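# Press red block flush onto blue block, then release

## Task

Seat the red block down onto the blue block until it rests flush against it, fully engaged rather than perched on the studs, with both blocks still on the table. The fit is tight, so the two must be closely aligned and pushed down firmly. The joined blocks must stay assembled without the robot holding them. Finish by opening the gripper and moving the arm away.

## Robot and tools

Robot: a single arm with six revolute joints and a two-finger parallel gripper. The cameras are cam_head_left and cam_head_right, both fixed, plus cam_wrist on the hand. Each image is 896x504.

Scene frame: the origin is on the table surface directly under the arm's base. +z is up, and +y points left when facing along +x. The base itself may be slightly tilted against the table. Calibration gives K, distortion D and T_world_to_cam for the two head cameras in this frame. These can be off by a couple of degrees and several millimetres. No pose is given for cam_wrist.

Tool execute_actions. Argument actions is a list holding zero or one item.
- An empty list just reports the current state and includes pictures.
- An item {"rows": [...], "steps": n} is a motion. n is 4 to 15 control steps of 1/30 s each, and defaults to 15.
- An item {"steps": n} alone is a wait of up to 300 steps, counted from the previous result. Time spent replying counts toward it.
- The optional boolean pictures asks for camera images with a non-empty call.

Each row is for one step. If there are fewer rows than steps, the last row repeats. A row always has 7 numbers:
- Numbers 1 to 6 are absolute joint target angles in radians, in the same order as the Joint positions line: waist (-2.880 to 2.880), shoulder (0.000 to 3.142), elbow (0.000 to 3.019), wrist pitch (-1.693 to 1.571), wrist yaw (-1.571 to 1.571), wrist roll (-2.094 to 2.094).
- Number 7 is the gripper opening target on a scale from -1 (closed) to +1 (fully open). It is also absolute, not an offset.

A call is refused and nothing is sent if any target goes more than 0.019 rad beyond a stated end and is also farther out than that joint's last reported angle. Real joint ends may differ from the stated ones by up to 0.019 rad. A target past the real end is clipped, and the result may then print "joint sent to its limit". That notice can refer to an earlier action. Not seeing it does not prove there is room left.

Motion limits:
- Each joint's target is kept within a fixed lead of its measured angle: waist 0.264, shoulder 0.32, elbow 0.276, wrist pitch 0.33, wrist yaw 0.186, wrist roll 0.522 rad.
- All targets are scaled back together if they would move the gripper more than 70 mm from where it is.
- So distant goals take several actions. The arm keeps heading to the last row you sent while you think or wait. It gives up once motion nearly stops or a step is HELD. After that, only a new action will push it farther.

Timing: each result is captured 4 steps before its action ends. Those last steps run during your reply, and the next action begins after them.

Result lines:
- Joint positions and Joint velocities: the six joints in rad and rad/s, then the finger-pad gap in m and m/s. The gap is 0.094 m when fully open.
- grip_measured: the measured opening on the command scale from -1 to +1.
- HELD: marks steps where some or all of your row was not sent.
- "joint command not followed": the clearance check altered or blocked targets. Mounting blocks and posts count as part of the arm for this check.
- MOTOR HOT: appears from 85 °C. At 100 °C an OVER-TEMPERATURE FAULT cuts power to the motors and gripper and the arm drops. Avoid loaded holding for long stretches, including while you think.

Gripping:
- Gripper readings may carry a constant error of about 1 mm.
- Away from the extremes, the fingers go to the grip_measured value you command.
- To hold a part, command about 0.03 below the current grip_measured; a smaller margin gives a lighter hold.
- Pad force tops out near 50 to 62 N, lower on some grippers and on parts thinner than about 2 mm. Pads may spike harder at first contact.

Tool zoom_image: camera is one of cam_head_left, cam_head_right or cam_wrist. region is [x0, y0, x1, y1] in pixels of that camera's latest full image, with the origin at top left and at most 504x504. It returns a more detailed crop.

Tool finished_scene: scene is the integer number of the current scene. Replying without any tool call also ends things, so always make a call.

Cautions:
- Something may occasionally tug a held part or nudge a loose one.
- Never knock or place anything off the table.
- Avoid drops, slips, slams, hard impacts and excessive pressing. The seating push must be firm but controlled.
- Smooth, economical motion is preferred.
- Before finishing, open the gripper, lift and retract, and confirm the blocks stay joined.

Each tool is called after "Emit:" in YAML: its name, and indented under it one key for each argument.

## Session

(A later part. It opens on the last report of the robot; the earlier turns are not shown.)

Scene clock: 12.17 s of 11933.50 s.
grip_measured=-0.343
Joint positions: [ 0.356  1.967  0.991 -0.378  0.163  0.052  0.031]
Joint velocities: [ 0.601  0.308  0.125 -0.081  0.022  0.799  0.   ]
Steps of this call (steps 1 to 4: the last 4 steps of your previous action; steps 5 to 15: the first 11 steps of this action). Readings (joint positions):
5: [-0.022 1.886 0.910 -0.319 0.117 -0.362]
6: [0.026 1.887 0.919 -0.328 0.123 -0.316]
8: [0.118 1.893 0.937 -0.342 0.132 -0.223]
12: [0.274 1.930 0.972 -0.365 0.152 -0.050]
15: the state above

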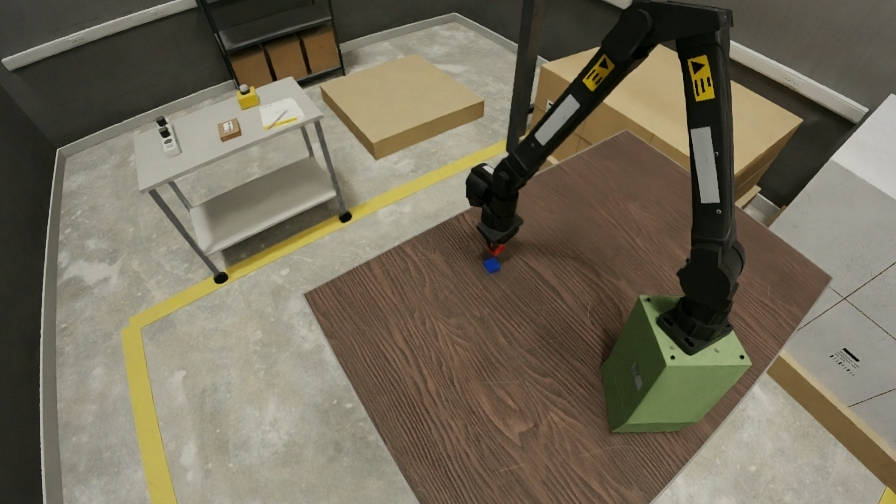

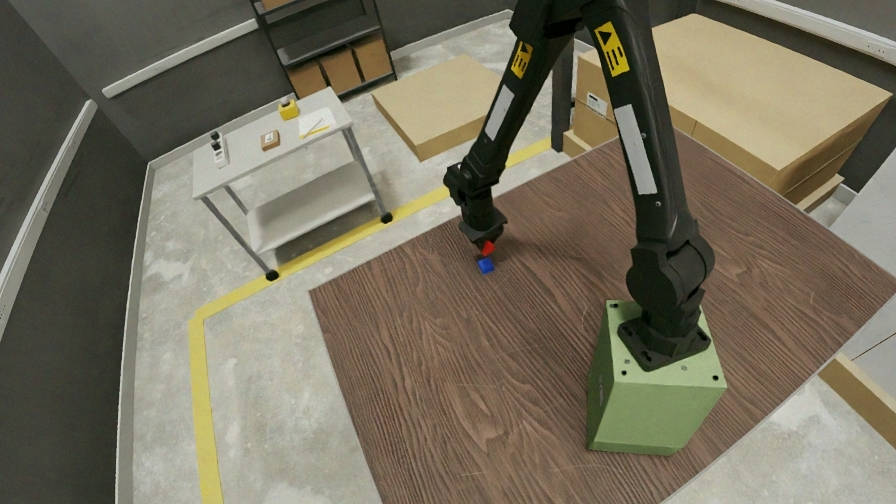

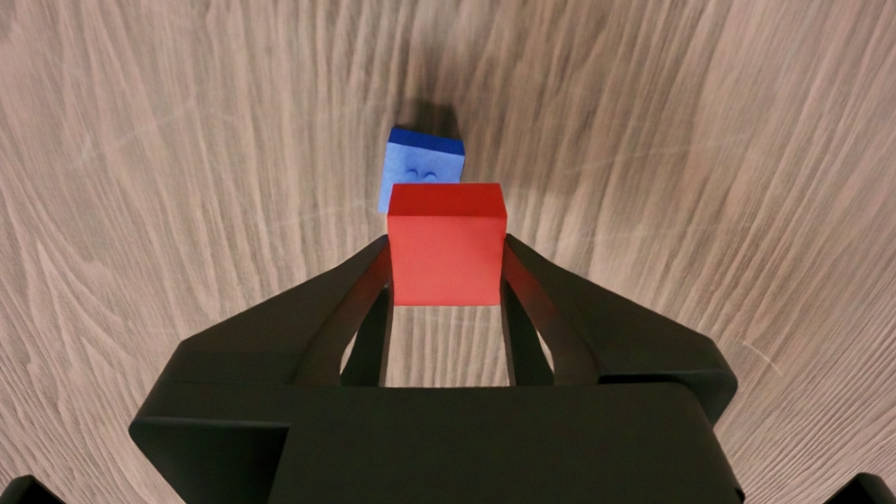

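Emit:
execute_actions:
  actions:
    - {"steps":12}
  pictures: true

Scene clock: 12.57 s of 11933.50 s.
grip_measured=-0.343
Joint positions: [ 0.379  1.993  0.995 -0.386  0.167  0.166  0.031]
Joint velocities: [-0.015  0.005  0.002 -0.012 -0.051  0.095  0.   ]
Kept back: nothing.
Steps of this call (steps 1 to 4: the last 4 steps of your previous action; steps 5 to 12: the robot went on to your last target). Readings (joint positions):
1: [0.373 1.977 0.994 -0.379 0.163 0.076]
2: [0.385 1.984 0.995 -0.381 0.163 0.096]
4: [0.392 1.991 0.995 -0.385 0.164 0.123]
8: [0.384 1.993 0.995 -0.386 0.167 0.154]
12: the state above

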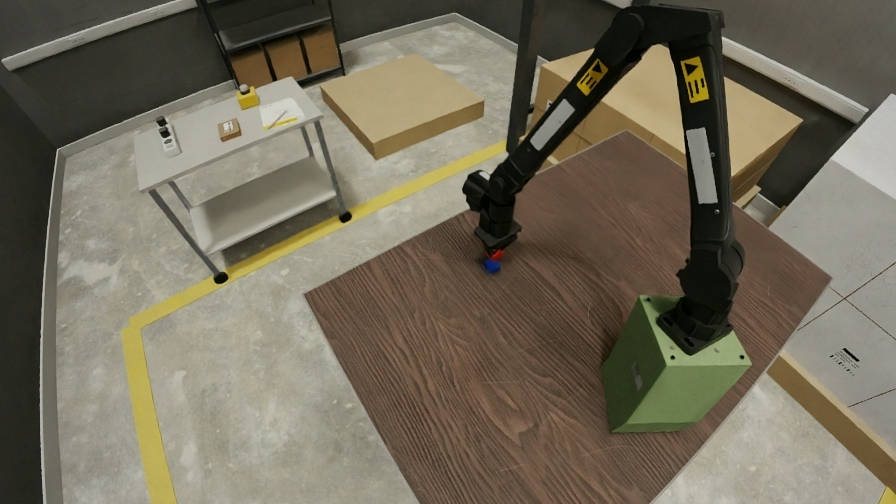

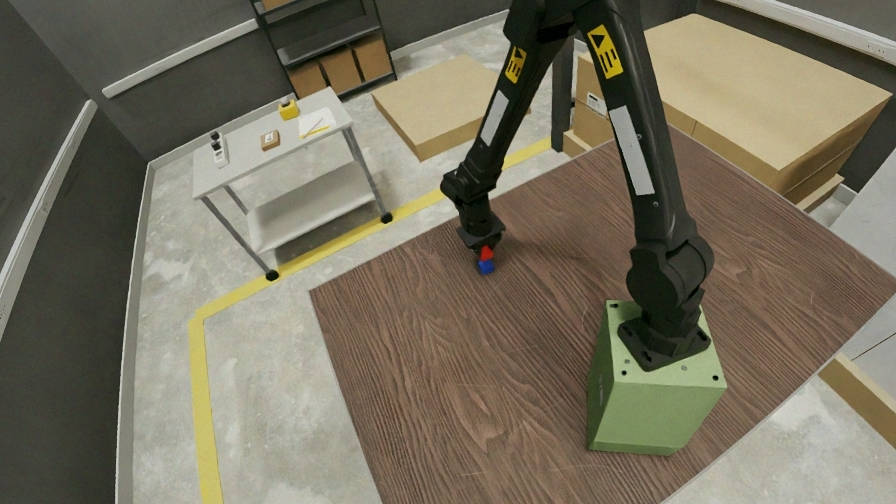

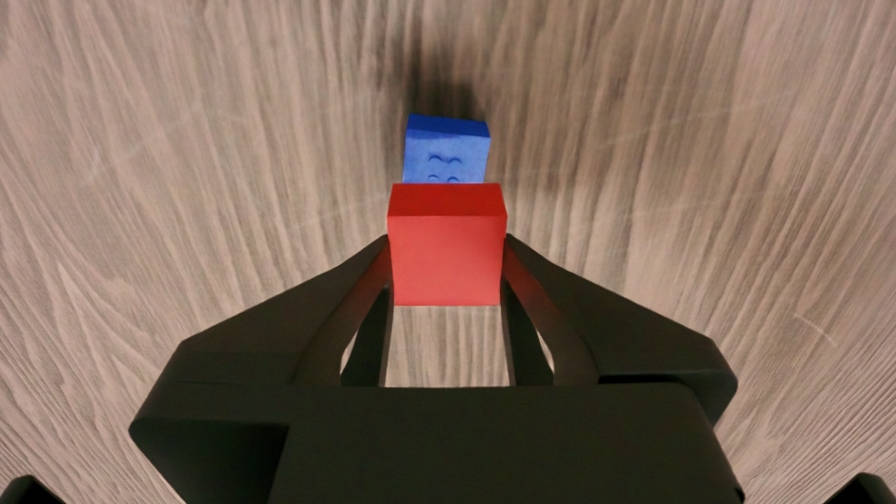

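Emit:
execute_actions:
  actions:
    - {"rows":[[0.372,2.02,1.005,-0.375,0.17,0.20,-0.375],[0.372,2.035,1.012,-0.365,0.17,0.22,-0.375],[0.372,2.05,1.02,-0.35,0.17,0.24,-0.375],[0.372,2.065,1.028,-0.34,0.17,0.255,-0.375],[0.372,2.08,1.033,-0.33,0.17,0.265,-0.375],[0.372,2.095,1.035,-0.322,0.17,0.265,-0.375]],"steps":15}

Emit:
execute_actions:
  actions:
    - {"steps":8}
  pictures: true

Scene clock: 13.27 s of 11933.50 s.
grip_measured=-0.343
Joint positions: [ 0.379  2.074  1.016 -0.338  0.168  0.243  0.031]
Joint velocities: [-0.005  0.161  0.012 -0.002  0.022  0.081  0.001]
Steps of this call (steps 1 to 10: the robot went on to your last target; steps 11 to 21: the first 11 steps of this action). Readings (joint positions):
11: [0.379 1.993 0.995 -0.386 0.167 0.176]
12: [0.379 1.993 0.995 -0.385 0.167 0.182]
14: [0.379 2.000 0.997 -0.373 0.168 0.201]
18: [0.379 2.048 1.014 -0.342 0.168 0.232]
21: the state above

Scene clock: 13.53 s of 11933.50 s.
grip_measured=-0.343
Joint positions: [ 0.379  2.081  1.016 -0.337  0.168  0.252  0.031]
Joint velocities: [ 0.005 -0.005  0.012 -0.012 -0.051 -0.022  0.   ]
Kept back: nothing.
Steps of this call (steps 1 to 4: the last 4 steps of your previous action; steps 5 to 8: the robot went on to your last target). Readings (joint positions):
1: [0.379 2.079 1.016 -0.338 0.168 0.245]
2: [0.379 2.081 1.016 -0.338 0.168 0.247]
4: [0.379 2.081 1.016 -0.338 0.168 0.250]
8: the state above

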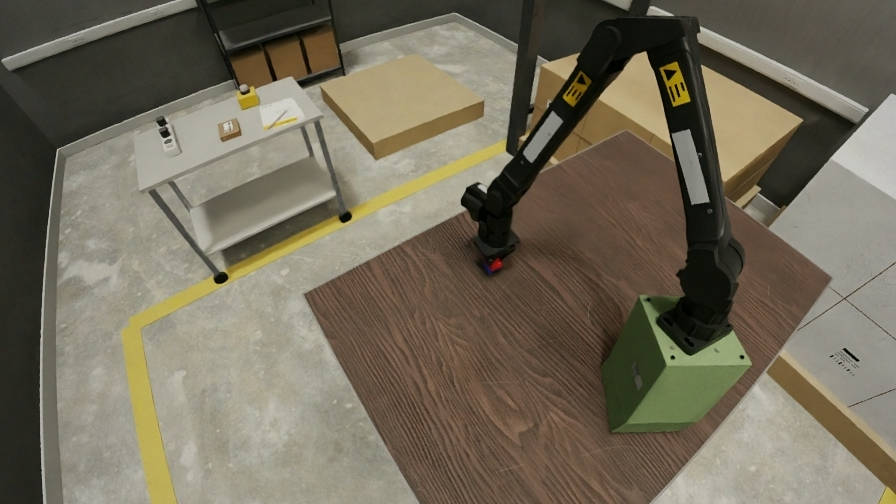

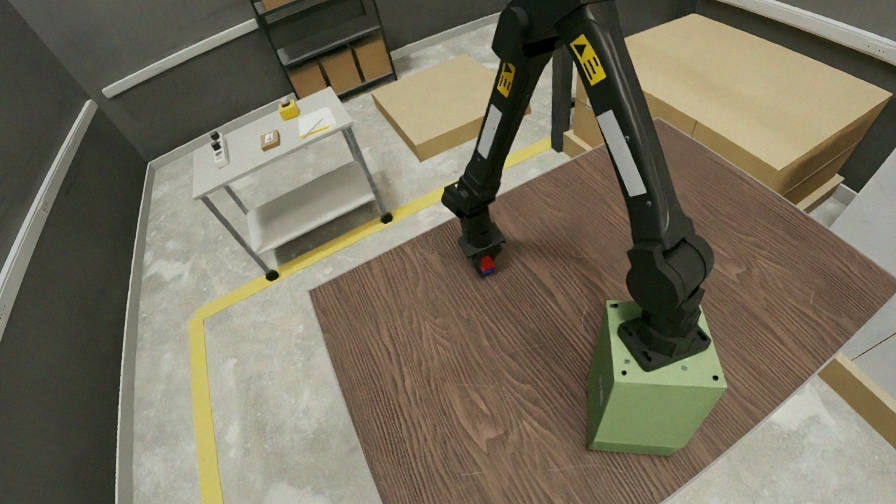

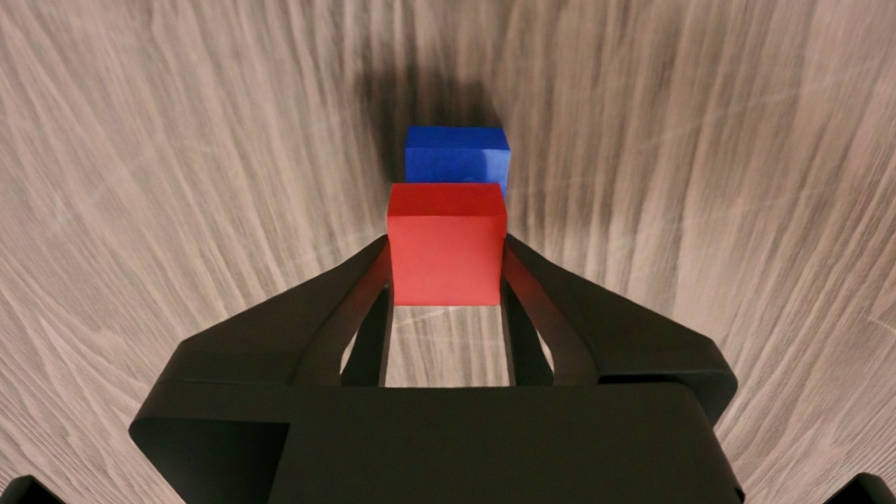

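Emit:
zoom_image:
  camera: "cam_wrist"
  region: [360, 100, 540, 250]

Emit:
zoom_image:
  camera: "cam_head_left"
  region: [450, 225, 540, 290]

Region (360, 100, 540, 250) of cam_wrist's 896x504 image, scaled by 2.800, with more detail than that image has.

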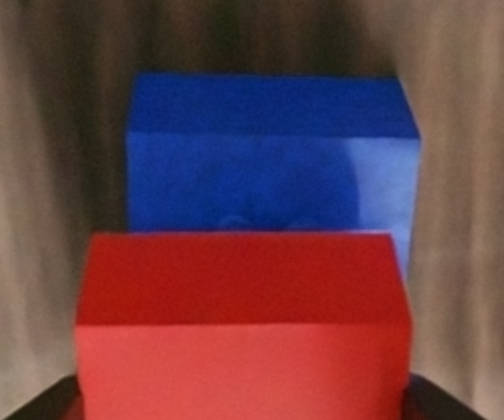

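Region (450, 225, 540, 290) of cam_head_left's 896x504 image, scaled by 5.600, with more detail than that image has.

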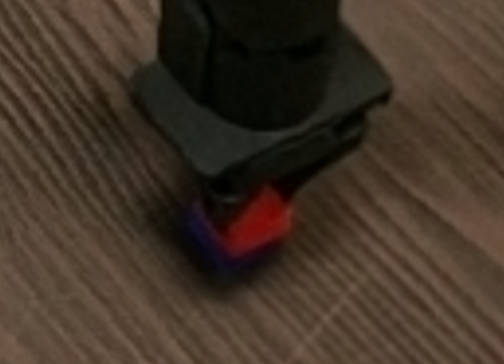

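Emit:
execute_actions:
  actions:
    - {"rows":[[0.368,2.09,1.03,-0.33,0.17,0.265,-0.375],[0.362,2.09,1.038,-0.33,0.17,0.27,-0.375],[0.356,2.09,1.045,-0.33,0.17,0.275,-0.375]],"steps":12}

Emit:
execute_actions:
  actions:
    - {"steps":6}
  pictures: true

Emit:
zoom_image:
  camera: "cam_wrist"
  region: [360, 100, 540, 250]

Scene clock: 14.47 s of 11933.50 s.
grip_measured=-0.343
Joint positions: [ 0.374  2.082  1.017 -0.339  0.166  0.262  0.031]
Joint velocities: [-0.015  0.103 -0.115 -0.129 -0.125  0.095  0.   ]
Steps of this call (steps 1 to 20: the robot went on to your last target; steps 21 to 28: the first 8 steps of this action). Readings (joint positions):
21: [0.379 2.081 1.016 -0.337 0.168 0.254]
22: [0.379 2.081 1.016 -0.337 0.168 0.255]
24: [0.378 2.081 1.017 -0.337 0.168 0.258]
28: the state above

Scene clock: 14.67 s of 11933.50 s.
grip_measured=-0.343
Joint positions: [ 0.374  2.094  1.003 -0.356  0.161  0.264  0.031]
Joint velocities: [-0.015  0.005 -0.017  0.012 -0.022  0.007  0.001]
Kept back: nothing.
Steps of this call (steps 1 to 4: the last 4 steps of your previous action; steps 5 to 6: the robot went on to your last target). Readings (joint positions):
1: [0.374 2.088 1.013 -0.345 0.163 0.263]
2: [0.374 2.094 1.007 -0.350 0.163 0.263]
4: [0.374 2.094 1.003 -0.355 0.161 0.264]
6: the state above

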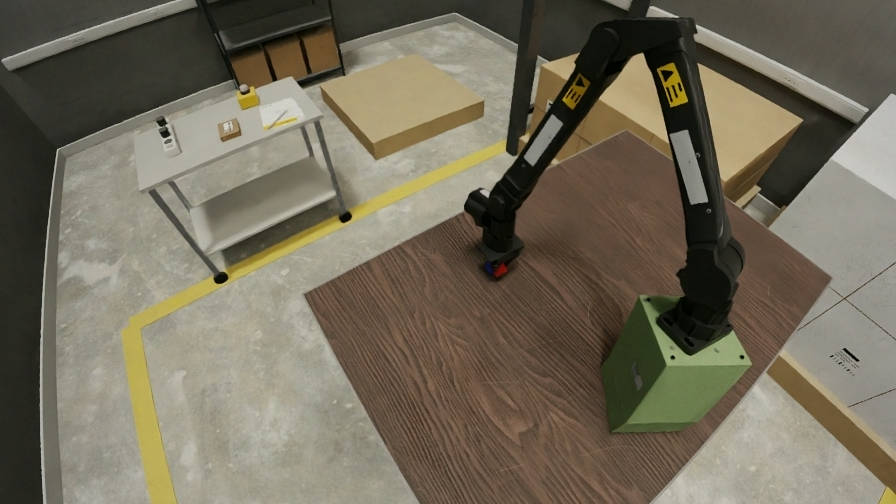

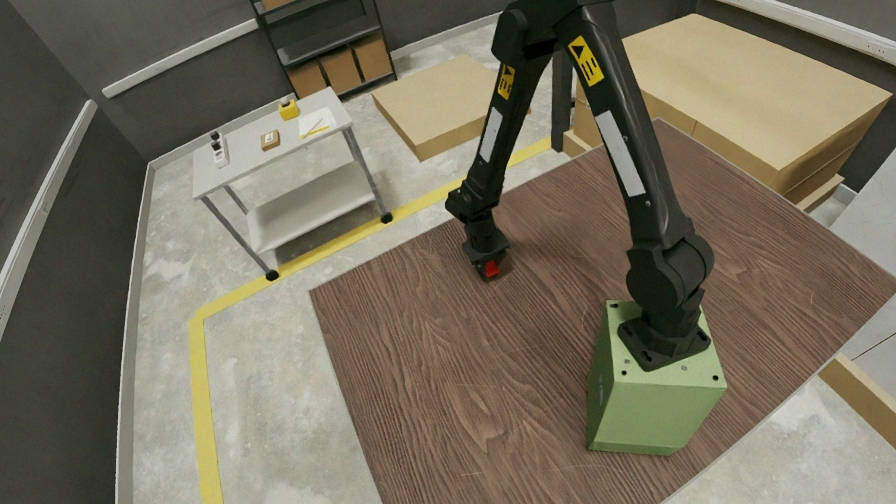

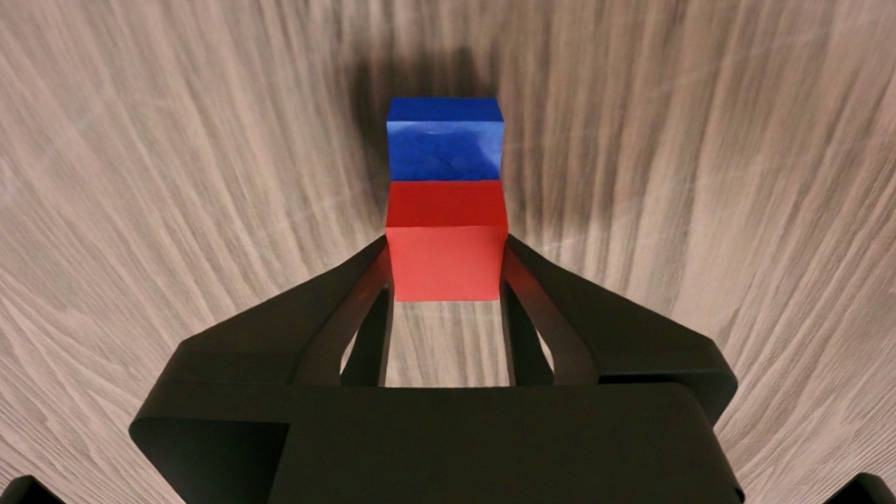

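Region (360, 100, 540, 250) of cam_wrist's 896x504 image, scaled by 2.800, with more detail than that image has.

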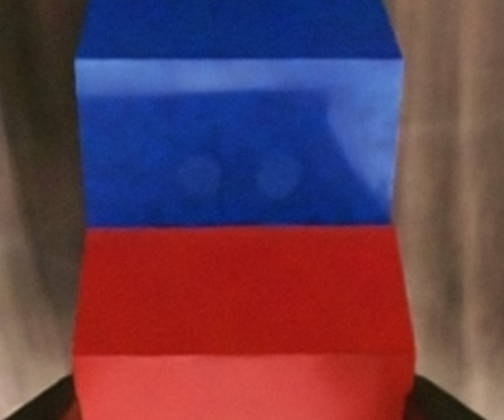

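Emit:
execute_actions:
  actions:
    - {"rows":[[0.372,2.06,1.003,-0.356,0.17,0.265,-0.375],[0.372,2.045,1.003,-0.356,0.17,0.265,-0.375],[0.37,2.035,1.01,-0.35,0.17,0.265,-0.375],[0.366,2.035,1.02,-0.342,0.17,0.265,-0.375],[0.362,2.035,1.03,-0.334,0.17,0.265,-0.375],[0.358,2.035,1.04,-0.326,0.17,0.265,-0.375],[0.355,2.035,1.045,-0.322,0.17,0.265,-0.375]],"steps":15}

Emit:
execute_actions:
  actions:
    - {"steps":6}
  pictures: true

Emit:
zoom_image:
  camera: "cam_wrist"
  region: [360, 100, 540, 250]

Scene clock: 16.10 s of 11933.50 s.
grip_measured=-0.343
Joint positions: [ 0.372  2.055  1.021 -0.339  0.167  0.265  0.031]
Joint velocities: [-0.015 -0.044  0.037  0.007 -0.095  0.051 -0.   ]
Steps of this call (steps 1 to 30: the robot went on to your last target; steps 31 to 32: nothing new was sent; steps 33 to 43: the first 11 steps of this action). Readings (joint positions):
33: [0.372 2.093 1.026 -0.344 0.167 0.265]
34: [0.372 2.091 1.023 -0.344 0.167 0.265]
36: [0.372 2.081 1.014 -0.344 0.167 0.265]
40: [0.372 2.063 1.017 -0.341 0.167 0.265]
43: the state above

Scene clock: 16.30 s of 11933.50 s.
grip_measured=-0.343
Joint positions: [ 0.372  2.054  1.023 -0.337  0.167  0.265  0.031]
Joint velocities: [-0.015  0.005 -0.007 -0.012  0.037  0.022  0.   ]
Kept back: nothing.
Steps of this call (steps 1 to 4: the last 4 steps of your previous action; steps 5 to 6: the robot went on to your last target). Readings (joint positions):
1: [0.372 2.054 1.022 -0.338 0.167 0.265]
2: [0.372 2.054 1.023 -0.338 0.167 0.265]
4: [0.372 2.054 1.023 -0.337 0.167 0.265]
6: the state above

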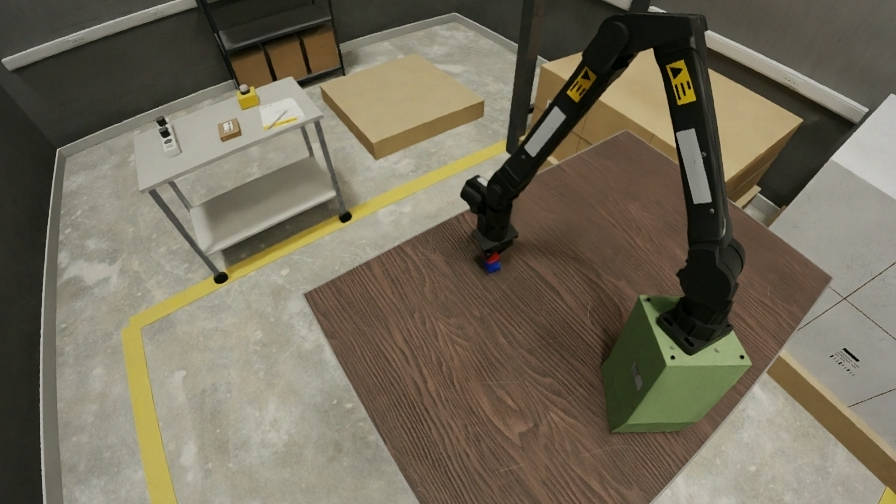

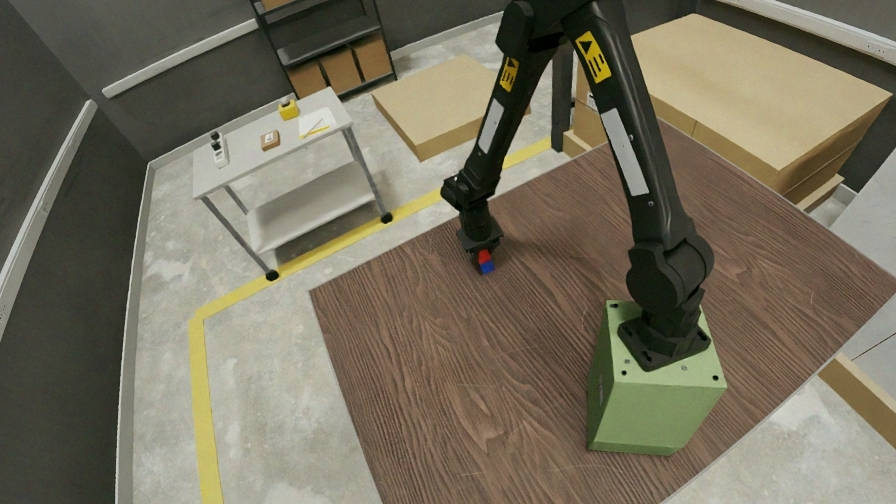

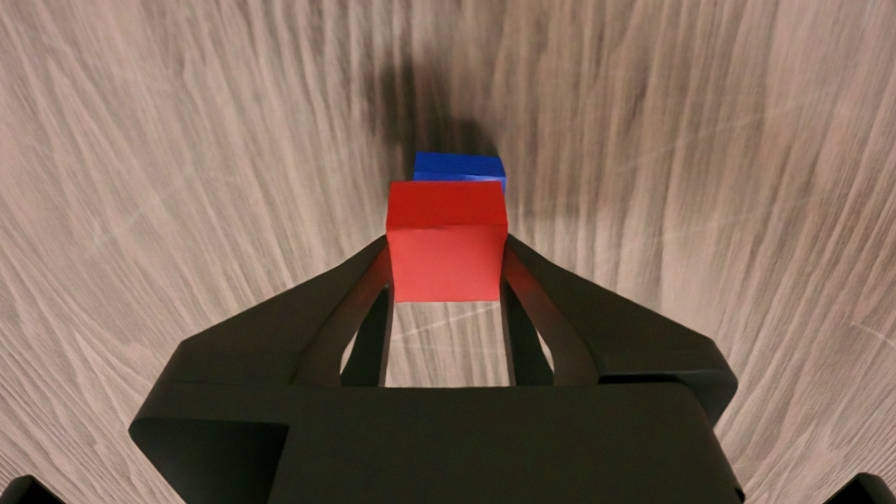

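Region (360, 100, 540, 250) of cam_wrist's 896x504 image, scaled by 2.800, with more detail than that image has.

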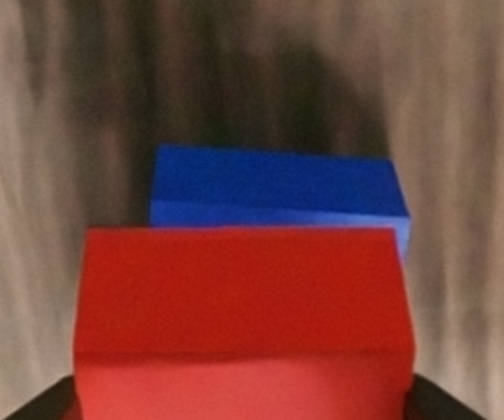

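Emit:
execute_actions:
  actions:
    - {"rows":[[0.353,2.035,1.04,-0.33,0.17,0.28,-0.375],[0.350,2.035,1.04,-0.33,0.17,0.295,-0.375],[0.347,2.045,1.04,-0.33,0.17,0.31,-0.375],[0.346,2.06,1.04,-0.33,0.17,0.32,-0.375],[0.346,2.07,1.04,-0.33,0.17,0.33,-0.375],[0.346,2.08,1.04,-0.33,0.17,0.33,-0.375],[0.346,2.085,1.04,-0.33,0.17,0.33,-0.375]],"steps":14}

Emit:
execute_actions:
  actions:
    - {"steps":6}
  pictures: true

Emit:
zoom_image:
  camera: "cam_wrist"
  region: [360, 100, 540, 250]

Scene clock: 17.10 s of 11933.50 s.
grip_measured=-0.343
Joint positions: [ 0.354  2.092  1.025 -0.337  0.167  0.309  0.031]
Joint velocities: [-0.015 -0.005 -0.007  0.002 -0.037  0.037 -0.001]
Steps of this call (steps 1 to 14: the robot went on to your last target; steps 15 to 24: the first 10 steps of this action). Readings (joint positions):
15: [0.372 2.054 1.023 -0.337 0.167 0.265]
16: [0.372 2.054 1.023 -0.337 0.167 0.268]
18: [0.368 2.059 1.023 -0.337 0.167 0.281]
22: [0.354 2.092 1.024 -0.337 0.167 0.304]
24: the state above

Scene clock: 17.30 s of 11933.50 s.
grip_measured=-0.343
Joint positions: [ 0.354  2.092  1.026 -0.337  0.167  0.317  0.031]
Joint velocities: [-0.015 -0.005 -0.007 -0.022  0.022 -0.051 -0.001]
Kept back: nothing.
Steps of this call (steps 1 to 4: the last 4 steps of your previous action; steps 5 to 6: the robot went on to your last target). Readings (joint positions):
1: [0.354 2.092 1.025 -0.337 0.167 0.311]
2: [0.354 2.092 1.025 -0.337 0.167 0.313]
4: [0.354 2.092 1.026 -0.337 0.167 0.315]
6: the state above

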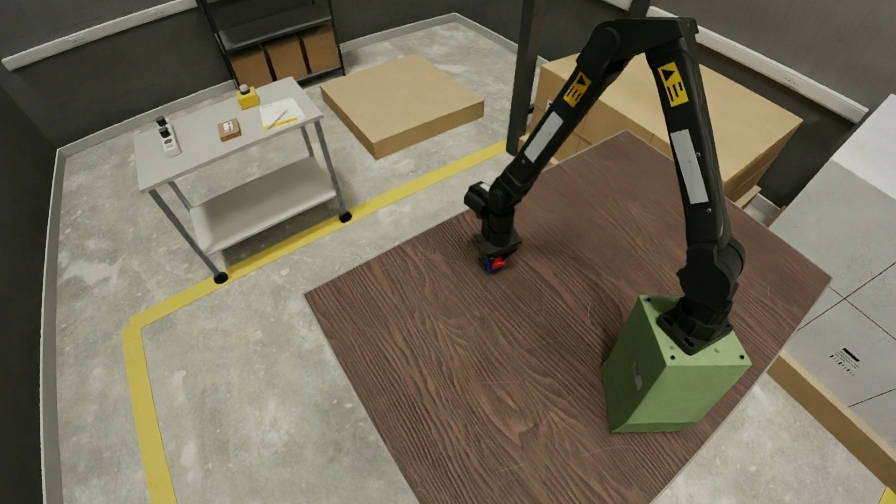

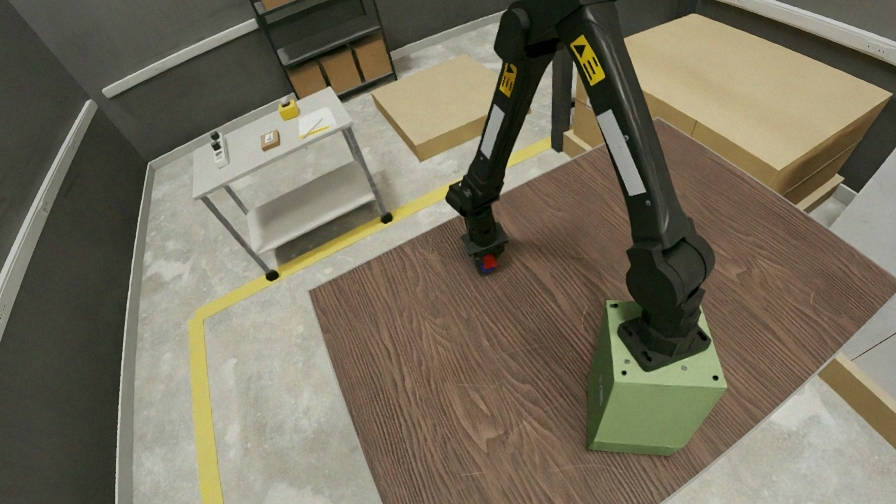

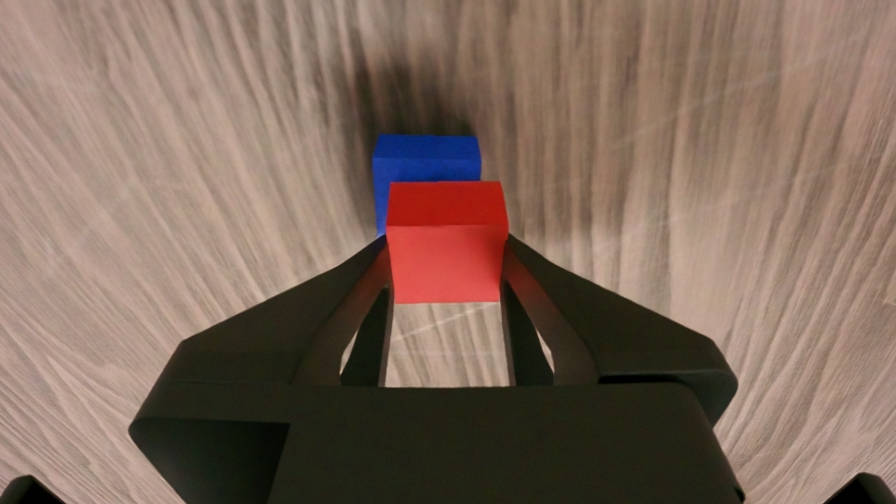

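Region (360, 100, 540, 250) of cam_wrist's 896x504 image, scaled by 2.800, with more detail than that image has.

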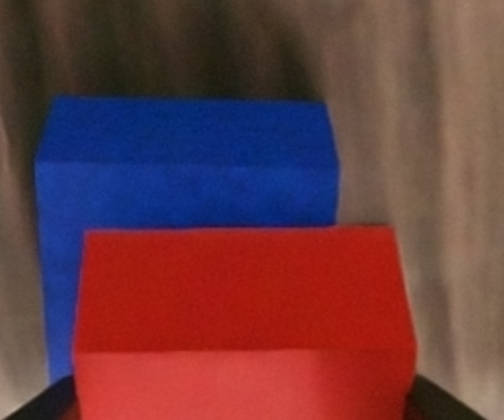

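Emit:
execute_actions:
  actions:
    - {"rows":[[0.354,2.075,1.03,-0.337,0.17,0.325,-0.375],[0.354,2.065,1.03,-0.337,0.17,0.325,-0.375],[0.354,2.06,1.035,-0.337,0.17,0.325,-0.375],[0.360,2.06,1.04,-0.337,0.17,0.325,-0.375],[0.366,2.06,1.045,-0.337,0.17,0.325,-0.375],[0.372,2.06,1.05,-0.337,0.17,0.325,-0.375],[0.376,2.06,1.052,-0.337,0.17,0.325,-0.375]],"steps":14}

Emit:
execute_actions:
  actions:
    - {"steps":6}
  pictures: true

Emit:
zoom_image:
  camera: "cam_wrist"
  region: [360, 100, 540, 250]

Scene clock: 18.37 s of 11933.50 s.
grip_measured=-0.343
Joint positions: [ 0.357  2.087  1.026 -0.337  0.168  0.319  0.031]
Joint velocities: [ 0.034 -0.024 -0.007  0.002 -0.037 -0.037  0.   ]
Steps of this call (steps 1 to 22: the robot went on to your last target; steps 23 to 32: the first 10 steps of this action). Readings (joint positions):
23: [0.354 2.092 1.026 -0.337 0.167 0.319]
24: [0.354 2.092 1.026 -0.337 0.167 0.319]
26: [0.354 2.091 1.026 -0.337 0.167 0.319]
30: [0.355 2.088 1.026 -0.337 0.168 0.319]
32: the state above

Scene clock: 18.57 s of 11933.50 s.
grip_measured=-0.343
Joint positions: [ 0.361  2.086  1.026 -0.337  0.168  0.319  0.031]
Joint velocities: [ 0.015 -0.005  0.002 -0.007 -0.037 -0.051  0.   ]
Kept back: nothing.
Steps of this call (steps 1 to 4: the last 4 steps of your previous action; steps 5 to 6: the robot went on to your last target). Readings (joint positions):
1: [0.358 2.086 1.026 -0.337 0.168 0.319]
2: [0.359 2.086 1.026 -0.337 0.168 0.319]
4: [0.360 2.086 1.026 -0.337 0.168 0.319]
6: the state above

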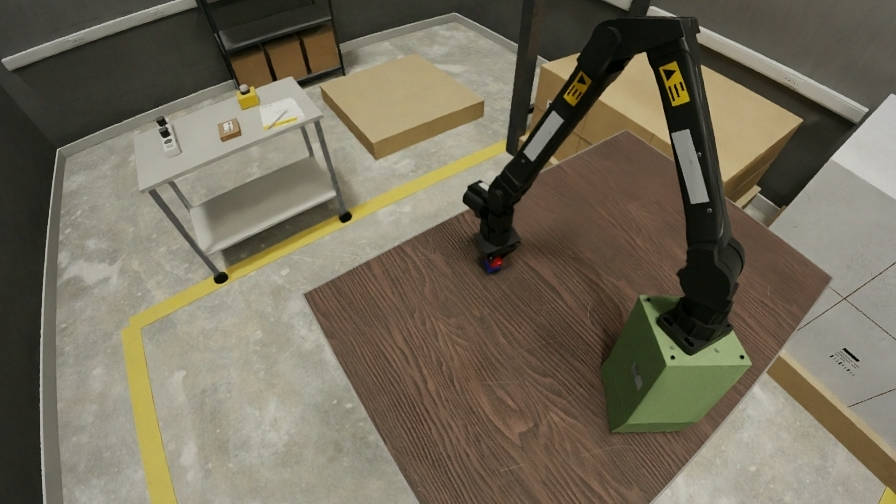

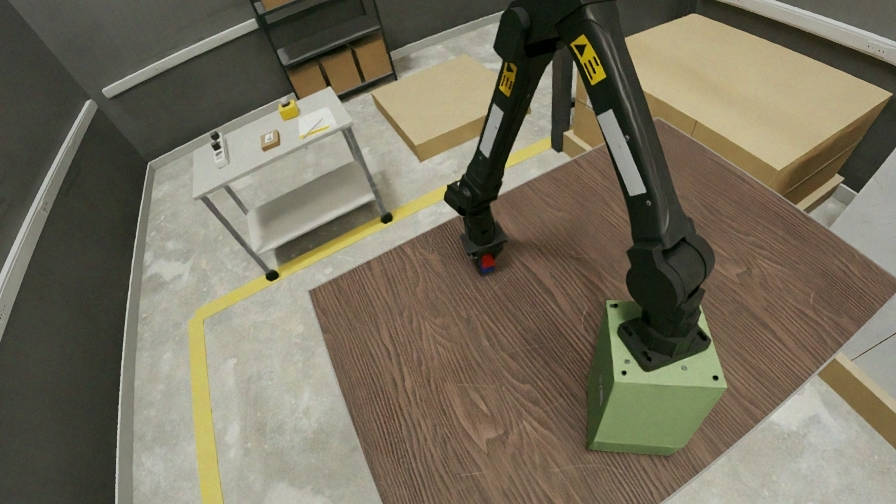

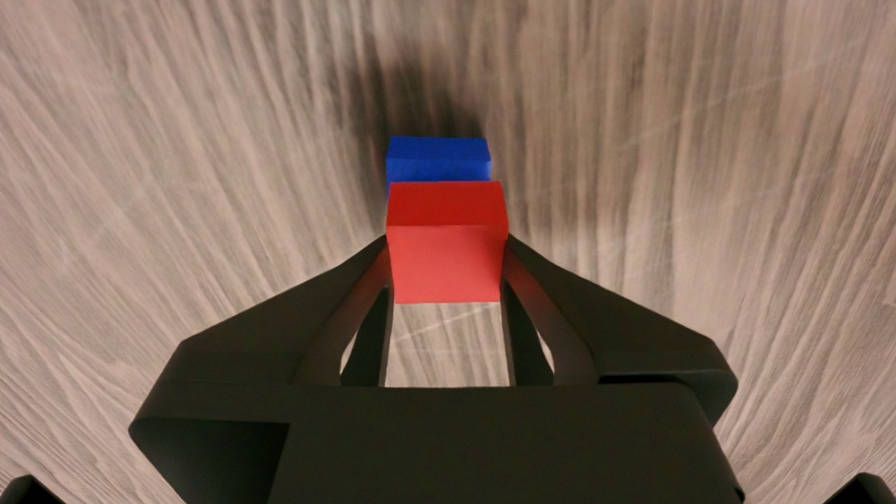

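Region (360, 100, 540, 250) of cam_wrist's 896x504 image, scaled by 2.800, with more detail than that image has.

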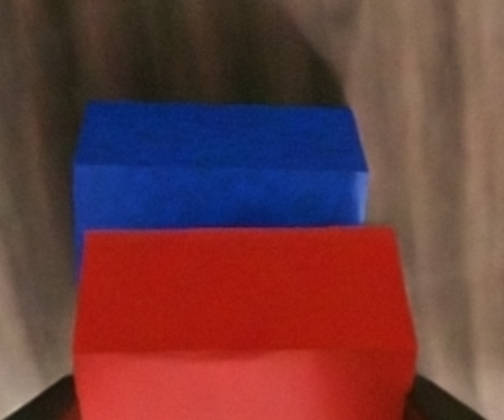

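Emit:
execute_actions:
  actions:
    - {"rows":[[0.378,2.065,1.052,-0.337,0.17,0.34,-0.375],[0.379,2.065,1.058,-0.337,0.17,0.345,-0.375],[0.379,2.065,1.063,-0.337,0.17,0.35,-0.375]],"steps":10}

Emit:
execute_actions:
  actions:
    - {"steps":6}
  pictures: true

Emit:
zoom_image:
  camera: "cam_wrist"
  region: [360, 100, 540, 250]

Scene clock: 19.10 s of 11933.50 s.
grip_measured=-0.343
Joint positions: [ 0.362  2.086  1.034 -0.337  0.168  0.333  0.031]
Joint velocities: [ 0.015 -0.005  0.081 -0.017  0.007  0.051  0.001]
Steps of this call (steps 1 to 10: the robot went on to your last target; steps 11 to 16: the first 6 steps of this action). Readings (joint positions):
11: [0.361 2.086 1.026 -0.337 0.168 0.321]
12: [0.361 2.086 1.026 -0.337 0.168 0.323]
14: [0.361 2.086 1.029 -0.337 0.168 0.329]
16: the state above

Scene clock: 19.30 s of 11933.50 s.
grip_measured=-0.343
Joint positions: [ 0.362  2.086  1.04  -0.337  0.168  0.338  0.031]
Joint velocities: [-0.015 -0.015 -0.002  0.002 -0.007 -0.022 -0.001]
Kept back: nothing.
Steps of this call (steps 1 to 4: the last 4 steps of your previous action; steps 5 to 6: the robot went on to your last target). Readings (joint positions):
1: [0.362 2.086 1.035 -0.337 0.168 0.334]
2: [0.362 2.086 1.037 -0.337 0.168 0.335]
4: [0.362 2.086 1.040 -0.337 0.168 0.337]
6: the state above

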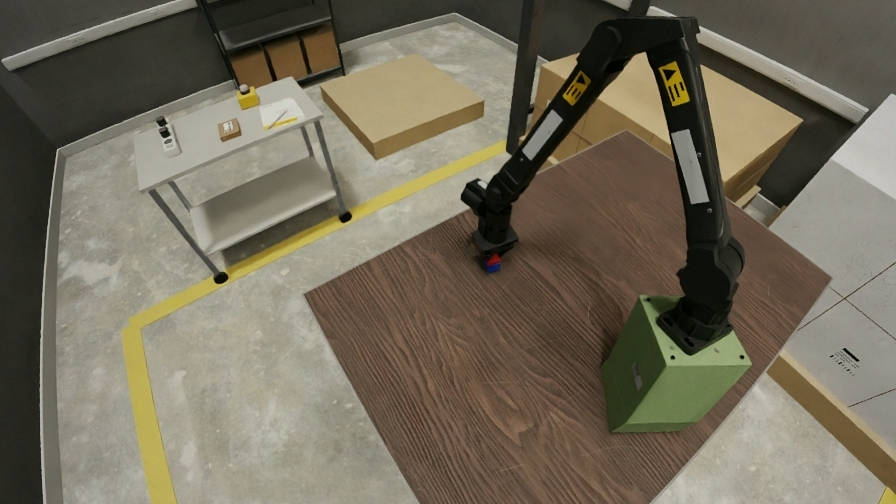

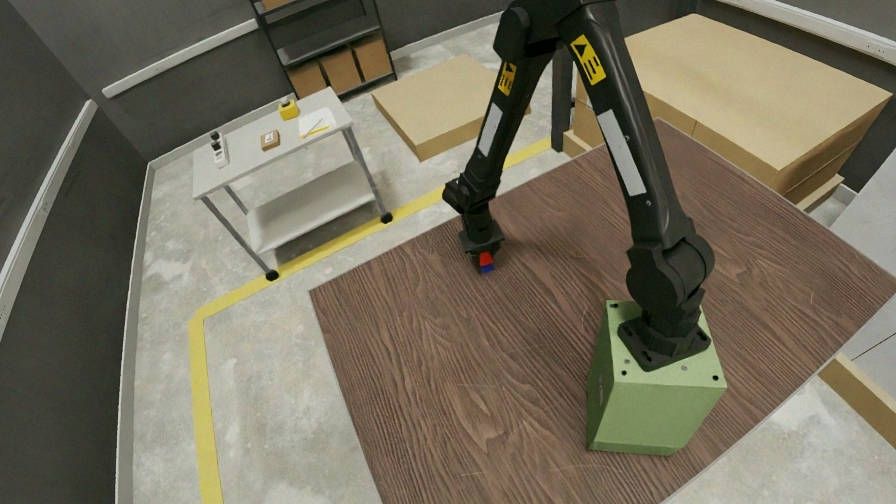

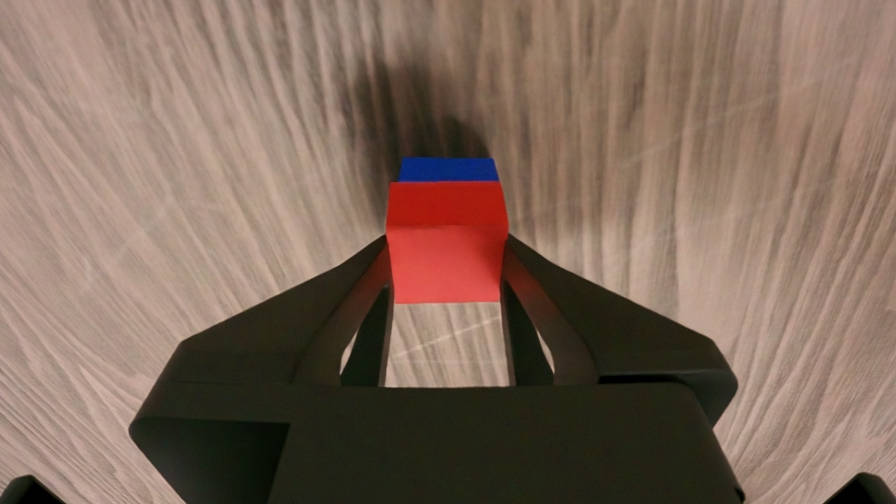

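Region (360, 100, 540, 250) of cam_wrist's 896x504 image, scaled by 2.800, with more detail than that image has.

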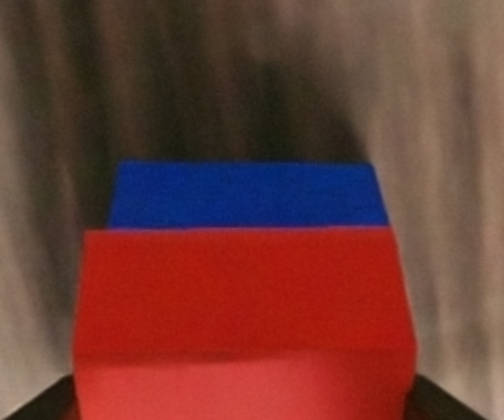

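Emit:
execute_actions:
  actions:
    - {"rows":[[0.379,2.09,1.063,-0.337,0.17,0.35,-0.375],[0.379,2.10,1.063,-0.337,0.17,0.35,-0.375],[0.379,2.108,1.063,-0.337,0.17,0.35,-0.375],[0.379,2.114,1.063,-0.337,0.17,0.35,-0.375],[0.379,2.12,1.063,-0.337,0.17,0.35,-0.375],[0.379,2.125,1.063,-0.337,0.17,0.35,-0.375]],"steps":12}

Emit:
execute_actions:
  actions:
    - {"steps":6}
  pictures: true

Emit:
zoom_image:
  camera: "cam_wrist"
  region: [360, 140, 540, 320]

Scene clock: 19.90 s of 11933.50 s.
grip_measured=-0.343
Joint positions: [ 0.362  2.088  1.04  -0.337  0.168  0.339  0.031]
Joint velocities: [-0.005  0.024  0.002  0.007 -0.037  0.037 -0.001]
Steps of this call (steps 1 to 10: the robot went on to your last target; steps 11 to 18: the first 8 steps of this action). Readings (joint positions):
11: [0.362 2.086 1.040 -0.337 0.168 0.339]
12: [0.362 2.086 1.040 -0.337 0.168 0.339]
14: [0.362 2.086 1.040 -0.337 0.168 0.339]
18: the state above

Scene clock: 20.10 s of 11933.50 s.
grip_measured=-0.343
Joint positions: [ 0.362  2.094  1.04  -0.337  0.168  0.339  0.031]
Joint velocities: [ 0.015  0.005 -0.012 -0.012 -0.037  0.007  0.001]
Kept back: nothing.
Steps of this call (steps 1 to 4: the last 4 steps of your previous action; steps 5 to 6: the robot went on to your last target). Readings (joint positions):
1: [0.362 2.089 1.040 -0.337 0.168 0.339]
2: [0.362 2.091 1.040 -0.337 0.168 0.339]
4: [0.362 2.093 1.040 -0.337 0.168 0.339]
6: the state above

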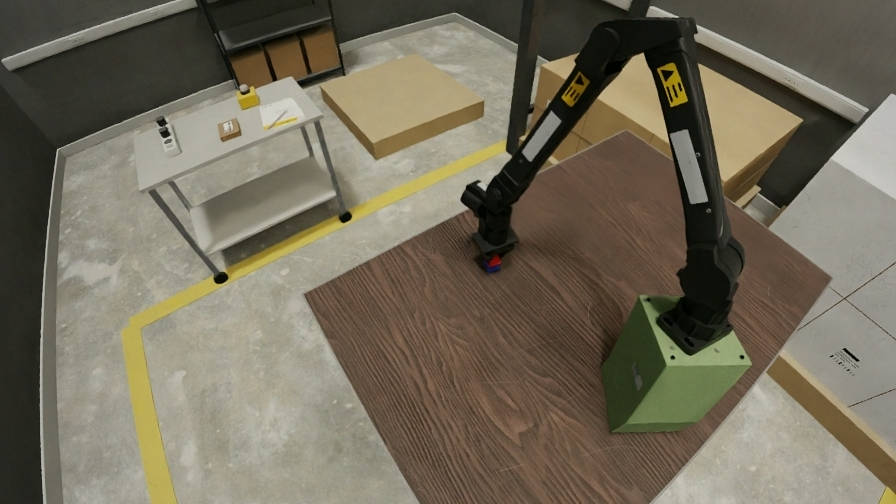

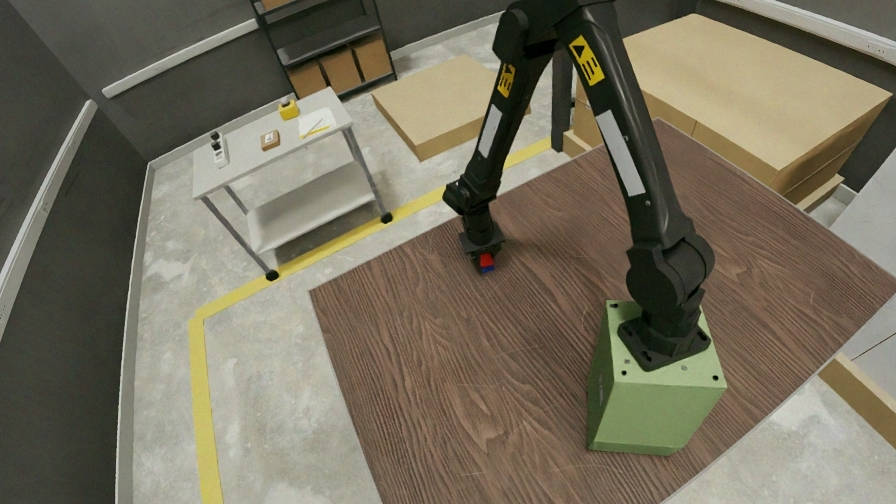

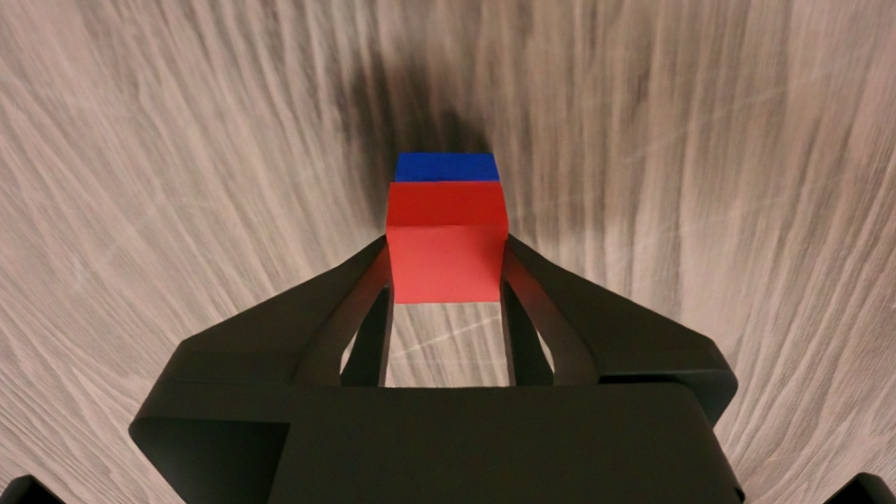

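Region (360, 140, 540, 320) of cam_wrist's 896x504 image, scaled by 2.800, with more detail than that image has.

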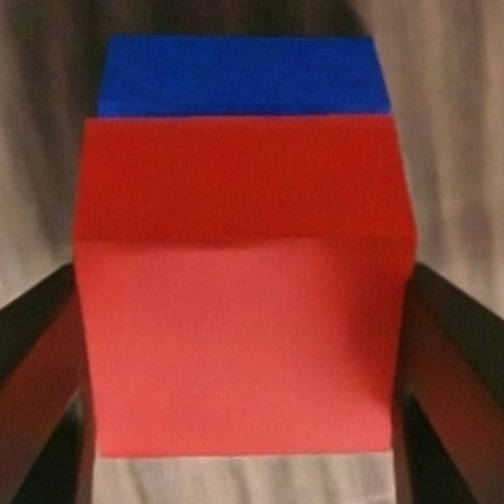

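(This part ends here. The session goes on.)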